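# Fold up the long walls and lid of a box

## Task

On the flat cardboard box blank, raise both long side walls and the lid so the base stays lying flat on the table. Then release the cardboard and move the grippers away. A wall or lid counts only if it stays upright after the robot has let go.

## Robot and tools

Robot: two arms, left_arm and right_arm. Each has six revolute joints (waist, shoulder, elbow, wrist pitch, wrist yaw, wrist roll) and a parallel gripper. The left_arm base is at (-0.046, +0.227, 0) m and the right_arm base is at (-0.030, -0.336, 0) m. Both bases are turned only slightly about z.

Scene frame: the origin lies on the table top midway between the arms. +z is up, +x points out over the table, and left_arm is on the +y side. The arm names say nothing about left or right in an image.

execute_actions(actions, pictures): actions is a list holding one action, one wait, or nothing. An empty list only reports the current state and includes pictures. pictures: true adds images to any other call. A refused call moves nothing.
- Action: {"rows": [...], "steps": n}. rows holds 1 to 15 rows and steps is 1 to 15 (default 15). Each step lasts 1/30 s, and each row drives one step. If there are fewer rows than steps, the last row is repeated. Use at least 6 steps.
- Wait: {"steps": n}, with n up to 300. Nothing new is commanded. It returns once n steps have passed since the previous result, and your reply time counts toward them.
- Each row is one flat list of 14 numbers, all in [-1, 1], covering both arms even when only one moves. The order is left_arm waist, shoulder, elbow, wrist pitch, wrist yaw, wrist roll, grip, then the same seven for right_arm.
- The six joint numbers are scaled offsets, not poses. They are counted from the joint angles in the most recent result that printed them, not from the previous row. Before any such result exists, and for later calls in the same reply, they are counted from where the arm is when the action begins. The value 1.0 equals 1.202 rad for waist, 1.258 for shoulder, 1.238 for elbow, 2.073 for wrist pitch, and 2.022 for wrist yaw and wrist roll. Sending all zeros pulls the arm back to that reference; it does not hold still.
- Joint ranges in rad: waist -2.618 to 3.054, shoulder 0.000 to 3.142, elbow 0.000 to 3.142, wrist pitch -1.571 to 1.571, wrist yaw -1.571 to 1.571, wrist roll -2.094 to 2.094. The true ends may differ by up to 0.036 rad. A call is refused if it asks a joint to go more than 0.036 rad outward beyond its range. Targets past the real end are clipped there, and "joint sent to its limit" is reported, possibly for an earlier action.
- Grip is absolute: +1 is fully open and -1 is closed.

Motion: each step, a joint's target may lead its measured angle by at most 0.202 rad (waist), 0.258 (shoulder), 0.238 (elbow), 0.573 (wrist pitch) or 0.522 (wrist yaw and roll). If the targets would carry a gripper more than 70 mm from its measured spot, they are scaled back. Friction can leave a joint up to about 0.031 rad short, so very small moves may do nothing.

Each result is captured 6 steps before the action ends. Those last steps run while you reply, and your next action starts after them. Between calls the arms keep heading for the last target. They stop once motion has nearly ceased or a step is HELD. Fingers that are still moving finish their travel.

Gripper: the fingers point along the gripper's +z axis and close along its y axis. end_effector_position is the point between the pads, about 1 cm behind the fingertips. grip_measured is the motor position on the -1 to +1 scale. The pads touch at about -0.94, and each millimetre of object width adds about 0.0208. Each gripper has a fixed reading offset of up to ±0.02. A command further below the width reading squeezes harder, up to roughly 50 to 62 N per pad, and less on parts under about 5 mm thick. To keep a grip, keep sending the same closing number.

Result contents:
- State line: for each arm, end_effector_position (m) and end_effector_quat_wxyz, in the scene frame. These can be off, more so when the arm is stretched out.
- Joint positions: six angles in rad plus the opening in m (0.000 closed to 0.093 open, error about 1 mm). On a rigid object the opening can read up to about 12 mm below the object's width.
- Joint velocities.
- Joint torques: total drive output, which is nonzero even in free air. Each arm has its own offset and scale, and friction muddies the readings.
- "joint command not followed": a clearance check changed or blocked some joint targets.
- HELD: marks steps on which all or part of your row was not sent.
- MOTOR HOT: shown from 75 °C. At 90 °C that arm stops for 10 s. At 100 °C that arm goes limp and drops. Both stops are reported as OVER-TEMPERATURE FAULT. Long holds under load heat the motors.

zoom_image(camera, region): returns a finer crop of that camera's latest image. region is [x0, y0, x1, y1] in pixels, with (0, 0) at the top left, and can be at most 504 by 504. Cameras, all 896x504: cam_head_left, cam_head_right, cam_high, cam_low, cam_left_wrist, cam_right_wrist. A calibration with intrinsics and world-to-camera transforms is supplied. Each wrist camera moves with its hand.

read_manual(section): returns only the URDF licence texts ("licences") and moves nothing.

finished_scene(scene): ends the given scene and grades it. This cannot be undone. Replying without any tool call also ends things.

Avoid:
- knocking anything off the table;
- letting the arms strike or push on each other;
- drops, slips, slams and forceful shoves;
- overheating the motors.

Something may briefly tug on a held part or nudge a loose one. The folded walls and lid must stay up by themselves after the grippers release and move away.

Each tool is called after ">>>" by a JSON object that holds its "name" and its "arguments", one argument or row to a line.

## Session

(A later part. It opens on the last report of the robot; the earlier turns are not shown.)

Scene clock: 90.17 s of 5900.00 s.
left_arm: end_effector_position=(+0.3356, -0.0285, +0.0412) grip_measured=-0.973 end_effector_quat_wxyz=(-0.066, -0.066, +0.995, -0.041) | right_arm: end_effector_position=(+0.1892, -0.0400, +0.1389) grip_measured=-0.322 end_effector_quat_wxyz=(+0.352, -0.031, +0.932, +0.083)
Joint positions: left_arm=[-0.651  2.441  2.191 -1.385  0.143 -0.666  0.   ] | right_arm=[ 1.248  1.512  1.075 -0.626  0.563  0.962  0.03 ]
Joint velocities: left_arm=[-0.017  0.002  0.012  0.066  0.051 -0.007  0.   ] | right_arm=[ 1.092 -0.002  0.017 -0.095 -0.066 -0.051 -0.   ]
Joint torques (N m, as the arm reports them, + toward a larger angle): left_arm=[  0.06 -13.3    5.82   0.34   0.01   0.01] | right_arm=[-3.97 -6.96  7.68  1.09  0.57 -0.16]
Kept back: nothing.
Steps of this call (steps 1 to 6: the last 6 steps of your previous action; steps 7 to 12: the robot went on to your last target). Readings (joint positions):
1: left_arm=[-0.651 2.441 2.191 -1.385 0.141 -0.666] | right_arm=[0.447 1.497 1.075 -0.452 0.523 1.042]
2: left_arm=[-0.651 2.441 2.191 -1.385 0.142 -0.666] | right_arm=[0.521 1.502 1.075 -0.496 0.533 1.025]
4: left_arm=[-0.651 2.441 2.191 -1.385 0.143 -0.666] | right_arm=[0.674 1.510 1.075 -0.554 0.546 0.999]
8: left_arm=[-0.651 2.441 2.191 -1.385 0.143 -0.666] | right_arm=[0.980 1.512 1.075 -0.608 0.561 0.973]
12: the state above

>>> {"name": "execute_actions", "arguments": {
  "actions": [
    {"rows": [[0,0,0,0,0,0,-1, 0.012,0.141,0.005,-0.02,0.012,-0.007,-0.32]], "steps": 15}
  ],
  "pictures": true
}}

Scene clock: 90.63 s of 5900.00 s.
left_arm: end_effector_position=(+0.3350, -0.0294, +0.0413) grip_measured=-0.973 end_effector_quat_wxyz=(-0.068, -0.066, +0.995, -0.043) | right_arm: end_effector_position=(+0.1829, -0.0435, +0.0751) grip_measured=-0.322 end_effector_quat_wxyz=(+0.314, -0.075, +0.946, -0.015)
Joint positions: left_arm=[-0.651  2.441  2.191 -1.385  0.149 -0.666  0.   ] | right_arm=[ 1.268  1.705  1.084 -0.665  0.58   0.956  0.03 ]
Joint velocities: left_arm=[-0.017 -0.012 -0.007 -0.022 -0.051 -0.007  0.   ] | right_arm=[-0.002 -0.042 -0.027  0.022 -0.022 -0.051 -0.   ]
Joint torques (N m, as the arm reports them, + toward a larger angle): left_arm=[  0.11 -13.29   5.81   0.25   0.    -0.03] | right_arm=[ 0.06 -9.63  6.4   0.86  0.42 -0.18]
Steps of this call (steps 1 to 5: the robot went on to your last target; steps 6 to 14: the first 9 steps of this action). Readings (joint positions):
6: left_arm=[-0.651 2.441 2.191 -1.385 0.143 -0.666] | right_arm=[1.269 1.529 1.078 -0.650 0.574 0.957]
7: left_arm=[-0.651 2.441 2.191 -1.385 0.145 -0.666] | right_arm=[1.268 1.563 1.084 -0.646 0.579 0.957]
9: left_arm=[-0.651 2.441 2.191 -1.385 0.147 -0.666] | right_arm=[1.268 1.645 1.084 -0.647 0.580 0.957]
13: left_arm=[-0.651 2.441 2.191 -1.385 0.149 -0.666] | right_arm=[1.268 1.706 1.084 -0.665 0.580 0.956]
14: the state above
camera_calibration (this result's frames):
cam_left_wrist: T_world_to_cam=[[0.132195, -0.988624, 0.0717403, -0.0747775], [-0.829965, -0.0708292, 0.553301, 0.289711], [-0.541925, -0.132686, -0.829886, 0.292726], [0, 0, 0, 1]] pos_world=[0.408971, -0.0145663, 0.0879967]
cam_right_wrist: T_world_to_cam=[[0.125121, -0.990025, 0.064776, -0.0727065], [-0.969284, -0.135911, -0.204981, 0.224728], [0.21174, -0.037139, -0.97662, 0.118242], [0, 0, 0, 1]] pos_world=[0.201886, -0.0370468, 0.166252]

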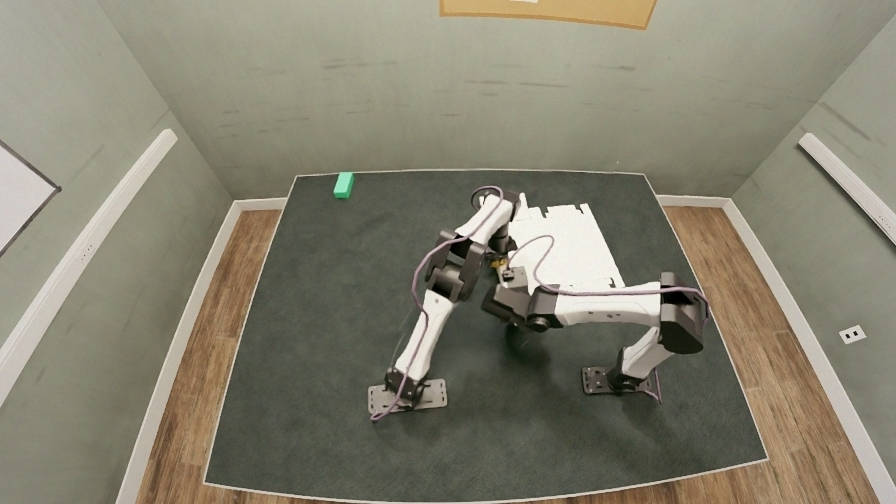

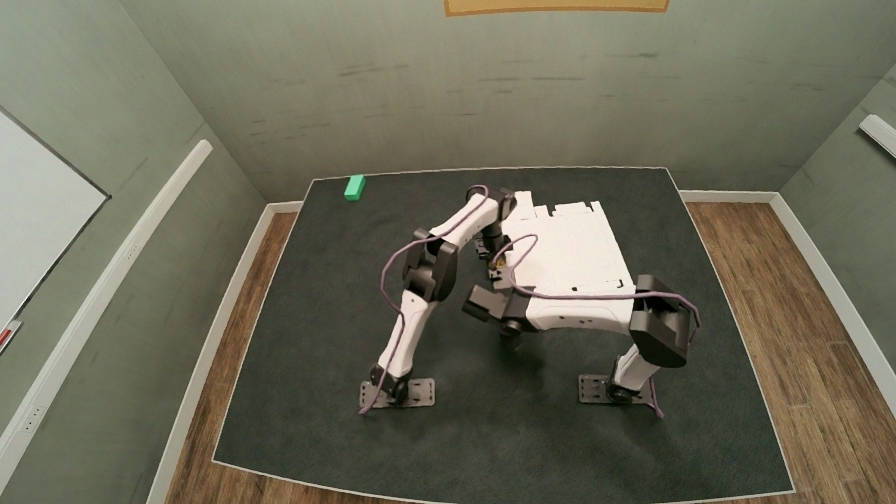

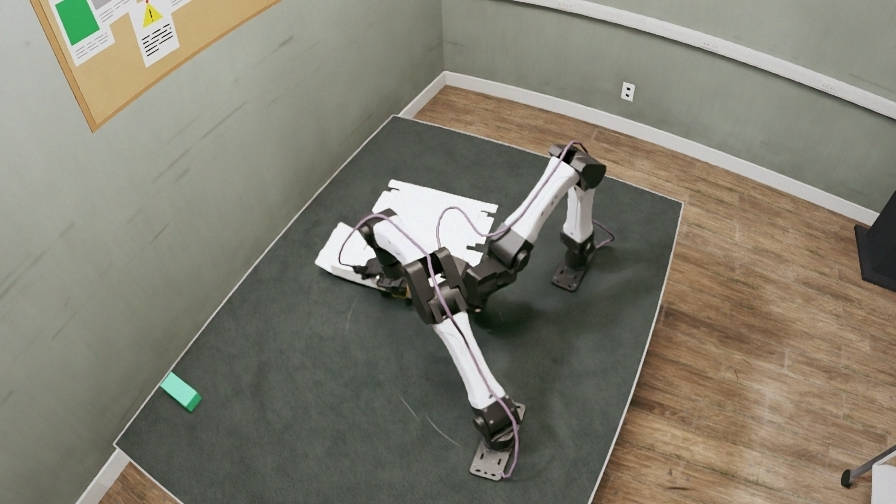

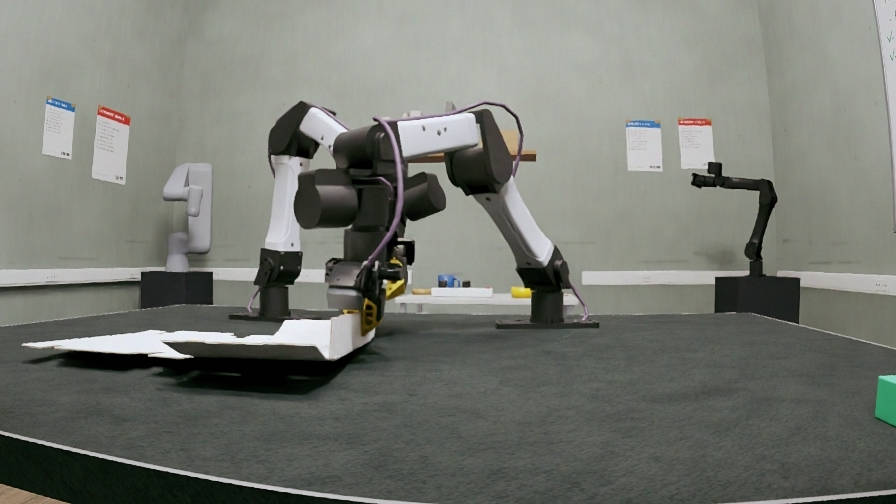

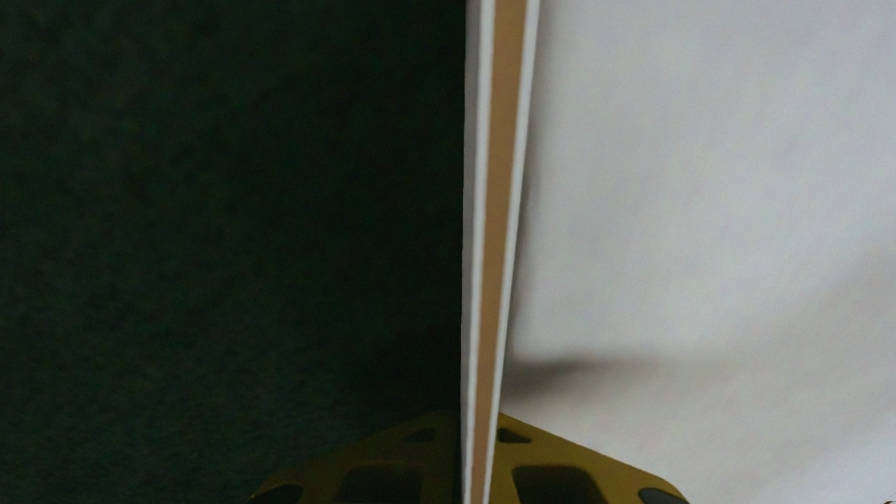

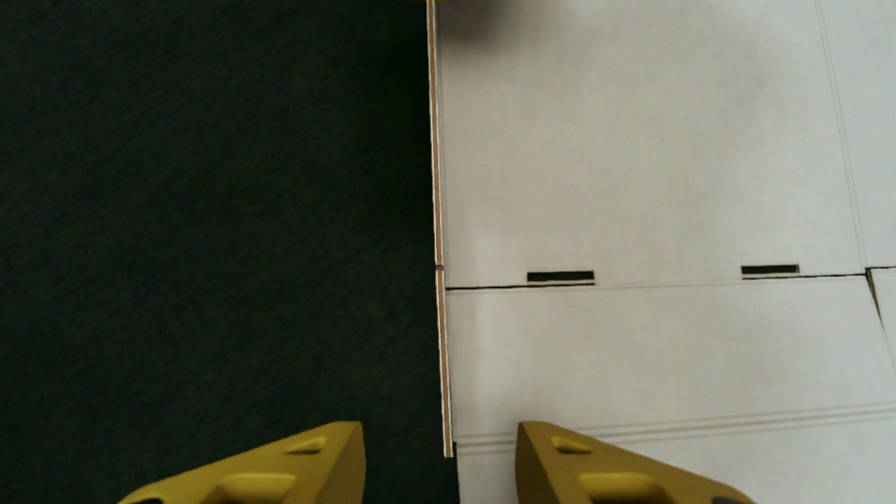

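>>> {"name": "execute_actions", "arguments": {
  "actions": [
    {"rows": [[0,0,0,0,0,0,-1, -0.05,0.03,-0.046,0.10,0.018,-0.048,-0.32],[0,0,0,0,0,0,-1, -0.05,0.03,-0.046,0.10,0.018,-0.048,-0.32],[0,0,0,0,0,0,-1, -0.05,0.03,-0.046,0.10,0.018,-0.048,-0.32],[0,0,0,0,0,0,-1, -0.05,0.03,-0.046,0.10,0.018,-0.048,-0.32],[0,0,0,0,0,0,-1, -0.096,0.089,-0.092,0.20,0.036,-0.095,-0.32]], "steps": 15}
  ],
  "pictures": true
}}

Scene clock: 93.30 s of 5900.00 s.
left_arm: end_effector_position=(+0.3345, -0.0304, +0.0415) grip_measured=-0.973 end_effector_quat_wxyz=(-0.070, -0.066, +0.994, -0.046) | right_arm: end_effector_position=(+0.2326, -0.0497, +0.0394) grip_measured=-0.322 end_effector_quat_wxyz=(+0.356, -0.063, +0.932, -0.022)
Joint positions: left_arm=[-0.651  2.441  2.191 -1.385  0.156 -0.666  0.   ] | right_arm=[ 1.154  1.809  0.995 -0.358  0.628  0.818  0.03 ]
Joint velocities: left_arm=[-0.002 -0.002 -0.007  0.007  0.051 -0.037  0.   ] | right_arm=[-0.139  0.349 -0.256  0.447  0.095 -0.3   -0.   ]
Joint torques (N m, as the arm reports them, + toward a larger angle): left_arm=[  0.13 -13.28   5.86   0.23   0.01  -0.02] | right_arm=[  1.02 -10.17   5.5    1.49   0.45  -0.19]
Steps of this call (steps 1 to 6: the last 6 steps of your previous action; steps 7 to 15: the robot went on to your last target; steps 16 to 71: nothing new was sent; steps 72 to 80: the first 9 steps of this action). Readings (joint positions):
72: left_arm=[-0.651 2.441 2.191 -1.385 0.151 -0.666] | right_arm=[1.262 1.706 1.076 -0.638 0.583 0.942]
73: left_arm=[-0.651 2.441 2.191 -1.385 0.152 -0.666] | right_arm=[1.250 1.709 1.067 -0.602 0.586 0.927]
75: left_arm=[-0.651 2.441 2.191 -1.385 0.154 -0.666] | right_arm=[1.222 1.724 1.056 -0.553 0.595 0.906]
79: left_arm=[-0.651 2.441 2.191 -1.385 0.156 -0.666] | right_arm=[1.161 1.795 1.004 -0.378 0.624 0.829]
80: the state above
camera_calibration (this result's frames):
cam_left_wrist: T_world_to_cam=[[0.132848, -0.988157, 0.0767937, -0.0760529], [-0.828096, -0.0680863, 0.556437, 0.28843], [-0.544618, -0.137514, -0.827334, 0.293093], [0, 0, 0, 1]] pos_world=[0.408575, -0.0152097, 0.0878331]
cam_right_wrist: T_world_to_cam=[[0.0964377, -0.992383, 0.0766473, -0.0766198], [-0.949685, -0.114796, -0.291412, 0.264687], [0.297991, -0.0446876, -0.953522, 0.05124], [0, 0, 0, 1]] pos_world=[0.243489, -0.0433615, 0.131864]

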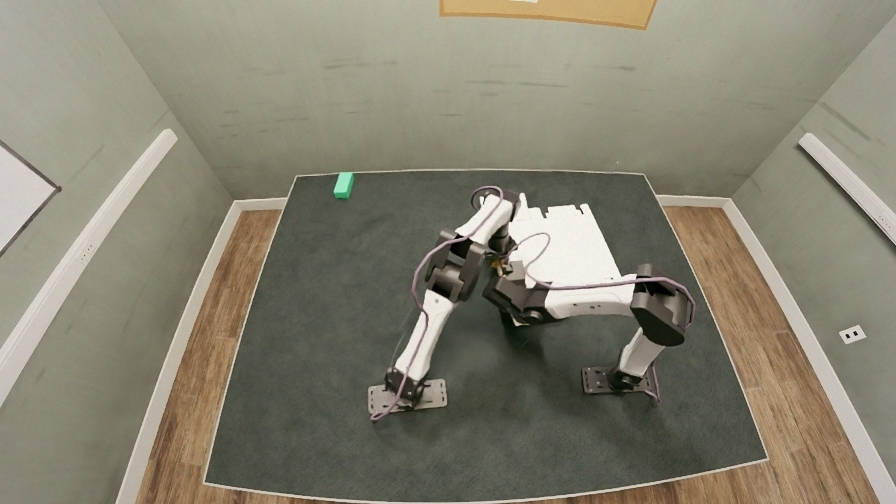

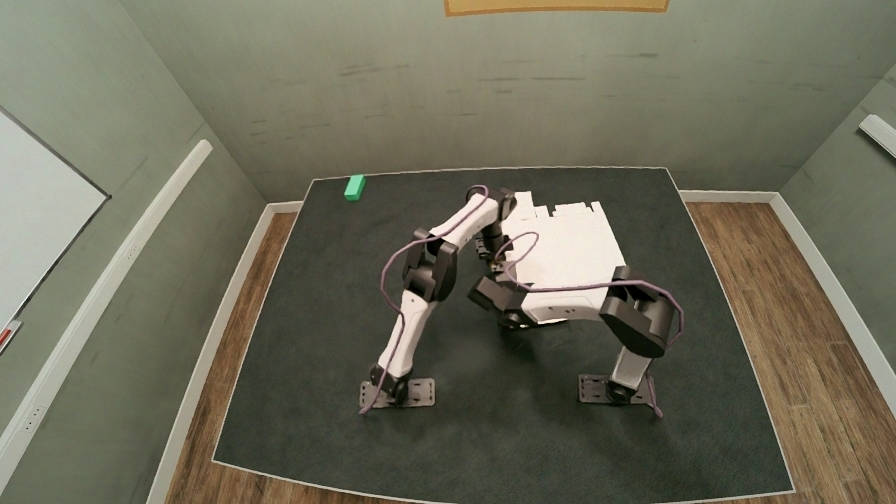

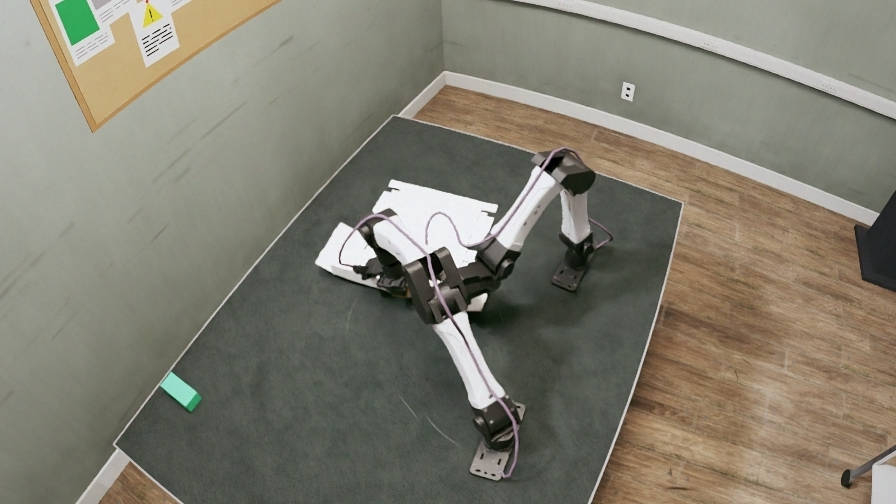

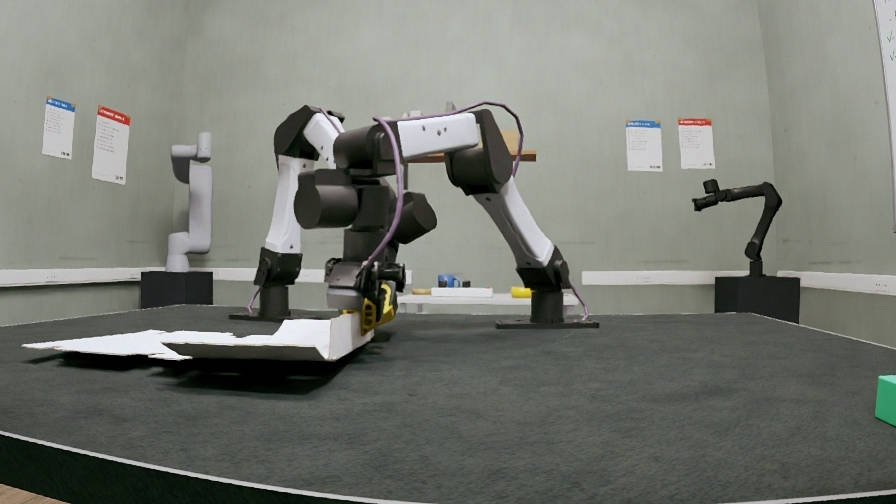

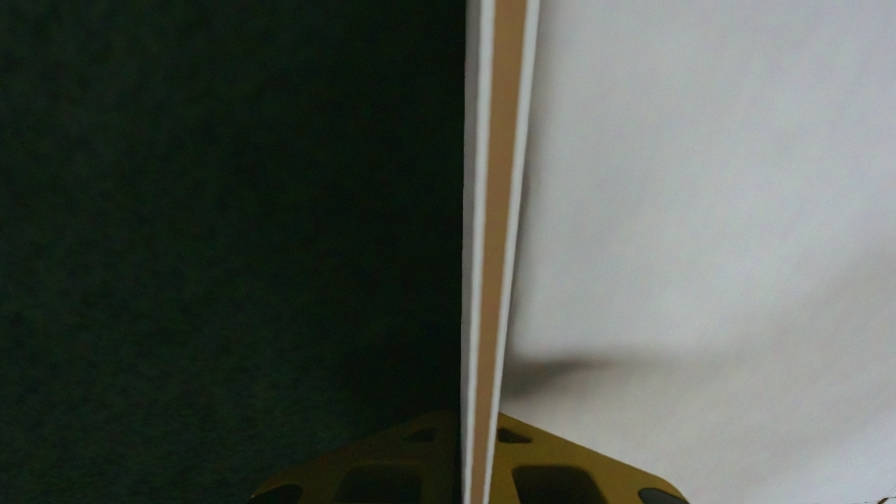

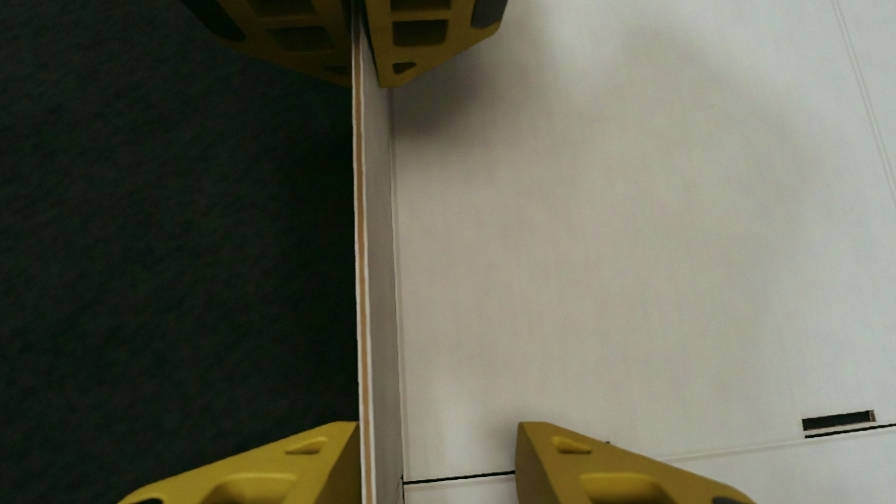

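>>> {"name": "execute_actions", "arguments": {
  "actions": [
    {"steps": 10}
  ],
  "pictures": true
}}

Scene clock: 93.63 s of 5900.00 s.
left_arm: end_effector_position=(+0.3344, -0.0305, +0.0415) grip_measured=-0.973 end_effector_quat_wxyz=(-0.070, -0.066, +0.994, -0.046) | right_arm: end_effector_position=(+0.2399, -0.0422, +0.0397) grip_measured=-0.322 end_effector_quat_wxyz=(+0.374, -0.069, +0.925, -0.011)
Joint positions: left_arm=[-0.651  2.441  2.191 -1.385  0.156 -0.666  0.   ] | right_arm=[ 1.151  1.821  0.983 -0.276  0.641  0.778  0.03 ]
Joint velocities: left_arm=[-0.012 -0.012 -0.007 -0.081  0.022  0.022  0.   ] | right_arm=[ 0.007 -0.012  0.002  0.125 -0.022 -0.095 -0.   ]
Joint torques (N m, as the arm reports them, + toward a larger angle): left_arm=[  0.15 -13.29   5.76   0.25   0.01  -0.03] | right_arm=[ 0.55 -9.53  5.29  1.39  0.43 -0.18]
Kept back: nothing.
Steps of this call (steps 1 to 6: the last 6 steps of your previous action; steps 7 to 10: the robot went on to your last target). Readings (joint positions):
1: left_arm=[-0.651 2.441 2.191 -1.385 0.156 -0.666] | right_arm=[1.152 1.817 0.988 -0.345 0.631 0.809]
2: left_arm=[-0.651 2.441 2.191 -1.385 0.156 -0.666] | right_arm=[1.151 1.821 0.984 -0.334 0.633 0.802]
4: left_arm=[-0.651 2.441 2.191 -1.385 0.156 -0.666] | right_arm=[1.151 1.821 0.983 -0.314 0.635 0.791]
8: left_arm=[-0.651 2.441 2.191 -1.385 0.156 -0.666] | right_arm=[1.151 1.821 0.983 -0.283 0.640 0.781]
10: the state above
camera_calibration (this result's frames):
cam_left_wrist: T_world_to_cam=[[0.132926, -0.9881, 0.0773879, -0.0762033], [-0.827875, -0.0677624, 0.556804, 0.288279], [-0.544934, -0.138081, -0.827031, 0.293135], [0, 0, 0, 1]] pos_world=[0.408528, -0.0152855, 0.0878142]
cam_right_wrist: T_world_to_cam=[[0.114533, -0.99146, 0.0623682, -0.0737167], [-0.935247, -0.128782, -0.329739, 0.269966], [0.334955, -0.0205637, -0.94201, 0.041406], [0, 0, 0, 1]] pos_world=[0.247059, -0.037469, 0.132621]

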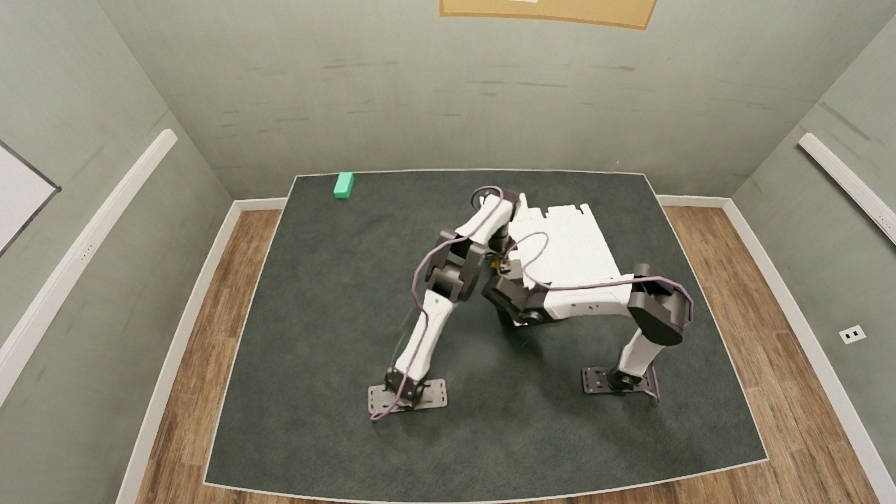

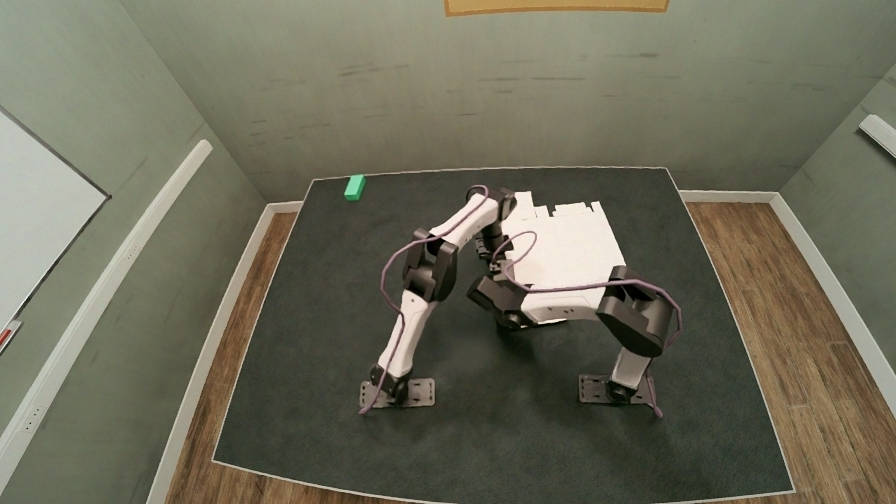

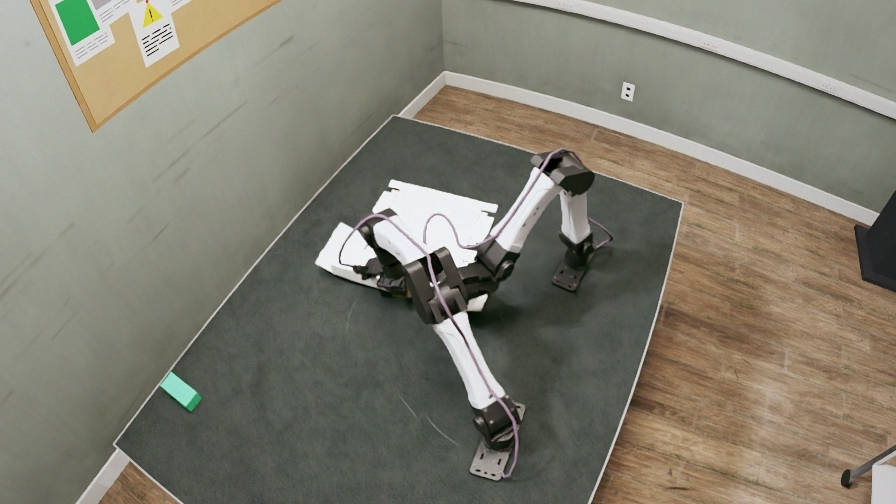

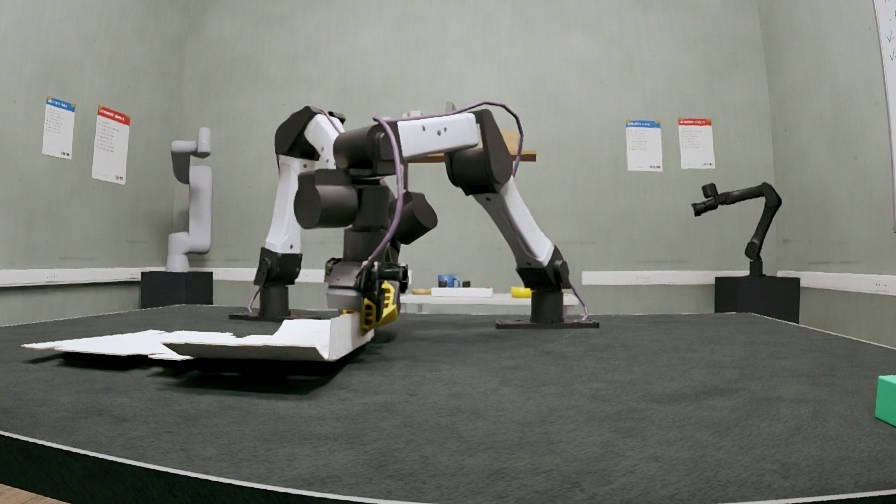

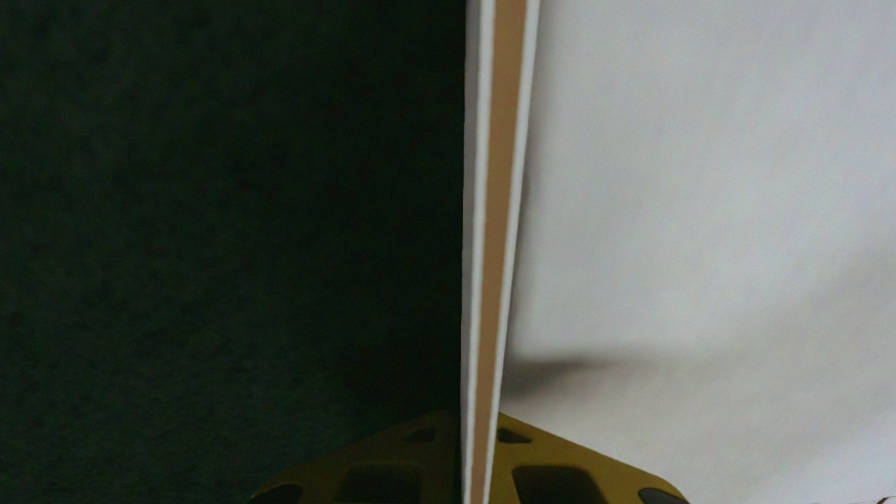

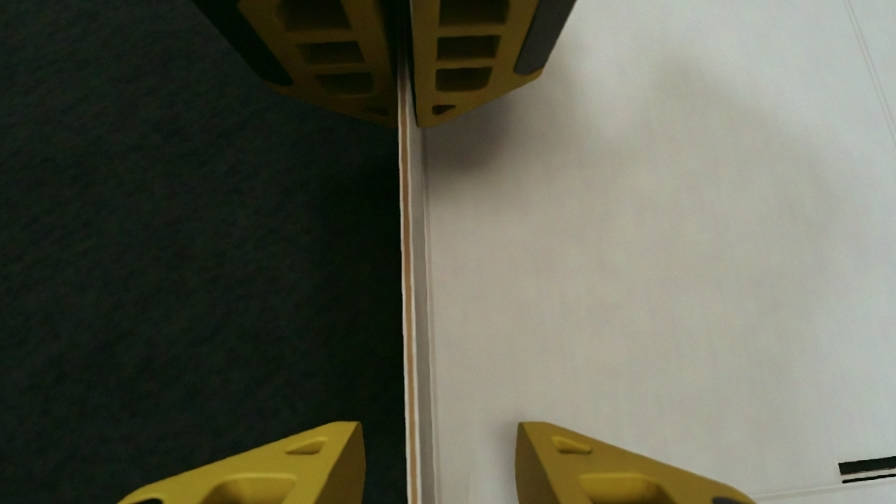

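>>> {"name": "execute_actions", "arguments": {
  "actions": [
    {"rows": [[0,0,0,0,0,0,-1, 0,0,0,0,0,0,-1]], "steps": 15}
  ]
}}

>>> {"name": "execute_actions", "arguments": {
  "actions": [
    {"rows": [[0,0,0,0,0,0,-0.3, 0,0,0,0,0,0,-1],[0,0,0,0,0,0,-0.3, 0,0,0,0,0,0,-1],[0,0,0,0,0,0,-0.3, 0,0,0,0,0,0,-1],[0,0,0,0,0,0,-0.3, 0,0,0,0,0,0,-1],[0,0,0,0,0,0,-0.3, 0,0,0,0,0,0,-1],[0,0,0,0,0,0,-0.3, 0,0,0,0,0,0,-1],[0,-0.2,0,0,0,0,-0.3, 0,0,0,0,0,0,-1]], "steps": 15}
  ],
  "pictures": true
}}

Scene clock: 94.20 s of 5900.00 s.
left_arm: end_effector_position=(+0.3338, -0.0323, +0.0417) grip_measured=-0.973 end_effector_quat_wxyz=(-0.072, -0.063, +0.994, -0.051) | right_arm: end_effector_position=(+0.2401, -0.0400, +0.0403) grip_measured=-0.980 end_effector_quat_wxyz=(+0.376, -0.078, +0.923, -0.010)
Joint positions: left_arm=[-0.652  2.441  2.191 -1.383  0.165 -0.659  0.   ] | right_arm=[ 1.152  1.821  0.983 -0.266  0.638  0.758  0.   ]
Joint velocities: left_arm=[ 0.012 -0.007 -0.002 -0.022  0.022 -0.037  0.   ] | right_arm=[ 0.007  0.007 -0.002  0.051 -0.022 -0.081  0.   ]
Joint torques (N m, as the arm reports them, + toward a larger angle): left_arm=[  0.18 -13.29   5.82   0.23   0.01  -0.1 ] | right_arm=[ 0.32 -9.24  6.31  1.17  0.37  0.22]
Steps of this call (steps 1 to 8: the robot went on to your last target; steps 9 to 17: the first 9 steps of this action). Readings (joint positions):
9: left_arm=[-0.651 2.441 2.191 -1.385 0.157 -0.666] | right_arm=[1.151 1.821 0.983 -0.267 0.642 0.774]
10: left_arm=[-0.651 2.441 2.191 -1.385 0.159 -0.666] | right_arm=[1.151 1.821 0.983 -0.267 0.642 0.774]
12: left_arm=[-0.651 2.441 2.191 -1.383 0.165 -0.663] | right_arm=[1.152 1.821 0.983 -0.266 0.638 0.769]
16: left_arm=[-0.652 2.441 2.191 -1.383 0.165 -0.659] | right_arm=[1.152 1.821 0.983 -0.266 0.638 0.759]
17: the state above

Scene clock: 94.70 s of 5900.00 s.
left_arm: end_effector_position=(+0.3348, -0.0329, +0.0645) grip_measured=-0.303 end_effector_quat_wxyz=(-0.053, -0.060, +0.995, -0.064) | right_arm: end_effector_position=(+0.2400, -0.0404, +0.0403) grip_measured=-0.981 end_effector_quat_wxyz=(+0.376, -0.081, +0.923, -0.012)
Joint positions: left_arm=[-0.652  2.383  2.181 -1.383  0.166 -0.659  0.031] | right_arm=[ 1.152  1.821  0.983 -0.268  0.639  0.751  0.   ]
Joint velocities: left_arm=[-0.002 -0.867 -0.012  0.007 -0.095  0.007 -0.001] | right_arm=[ 0.002 -0.007  0.002 -0.022  0.037  0.022  0.   ]
Joint torques (N m, as the arm reports them, + toward a larger angle): left_arm=[  0.08 -18.55   6.47   0.31   0.11  -0.05] | right_arm=[ 0.44 -9.22  6.33  1.28  0.34 -0.02]
Steps of this call (steps 1 to 6: the last 6 steps of your previous action; steps 7 to 15: the first 9 steps of this action, its rows measured from where the robot was after step 6). Readings (joint positions):
6: left_arm=[-0.652 2.441 2.191 -1.383 0.165 -0.659] | right_arm=[1.152 1.821 0.983 -0.266 0.638 0.756]
7: left_arm=[-0.652 2.441 2.191 -1.383 0.166 -0.659] | right_arm=[1.152 1.821 0.983 -0.266 0.638 0.752]
8: left_arm=[-0.652 2.441 2.191 -1.383 0.166 -0.659] | right_arm=[1.152 1.821 0.983 -0.266 0.639 0.751]
10: left_arm=[-0.652 2.441 2.191 -1.383 0.166 -0.659] | right_arm=[1.152 1.821 0.983 -0.268 0.639 0.751]
14: left_arm=[-0.652 2.410 2.182 -1.382 0.166 -0.659] | right_arm=[1.152 1.821 0.983 -0.268 0.639 0.751]
15: the state above
camera_calibration (this result's frames):
cam_left_wrist: T_world_to_cam=[[0.121783, -0.985747, 0.116068, -0.0791504], [-0.848999, -0.0428776, 0.526652, 0.285438], [-0.514169, -0.162679, -0.84212, 0.301861], [0, 0, 0, 1]] pos_world=[0.407183, -0.0166769, 0.113063]
cam_right_wrist: T_world_to_cam=[[0.135277, -0.98809, 0.0733325, -0.0772432], [-0.931224, -0.152073, -0.331205, 0.26871], [0.338412, -0.0234845, -0.940705, 0.0409227], [0, 0, 0, 1]] pos_world=[0.246829, -0.0344988, 0.133159]

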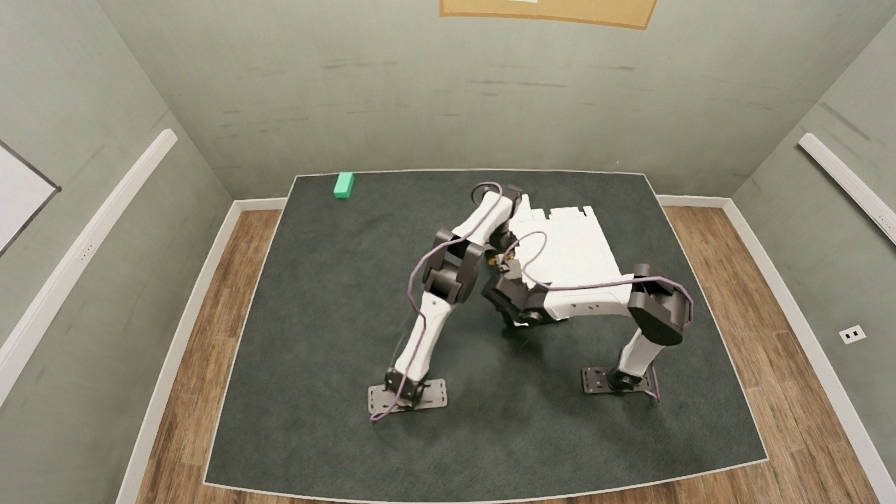

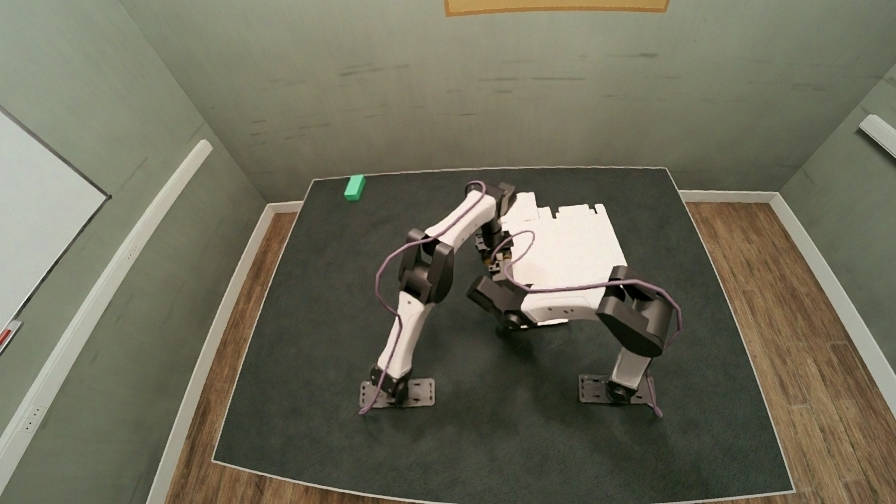

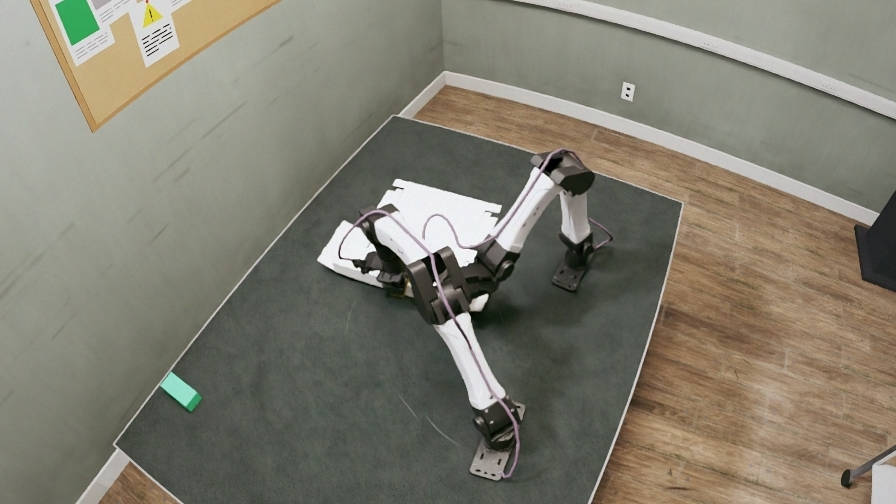

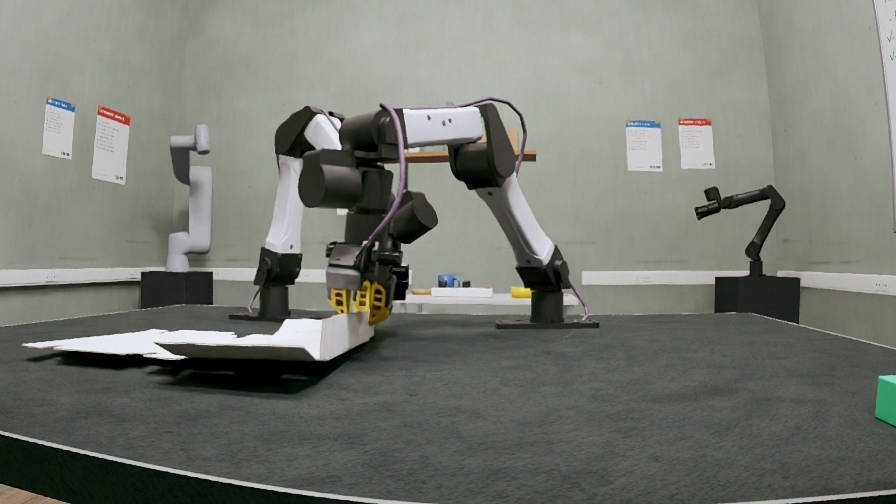

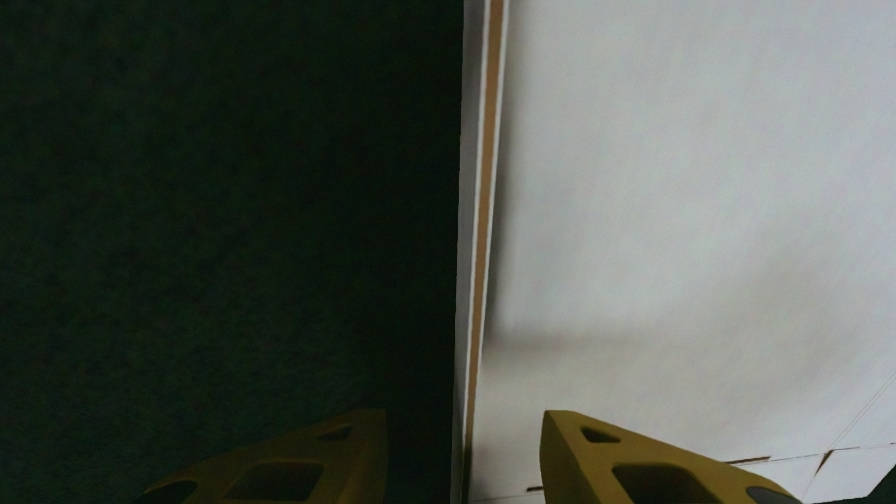

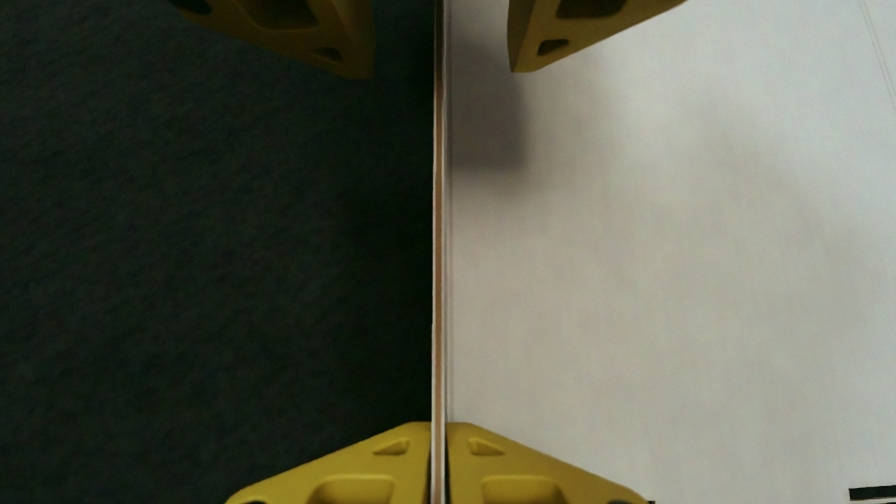

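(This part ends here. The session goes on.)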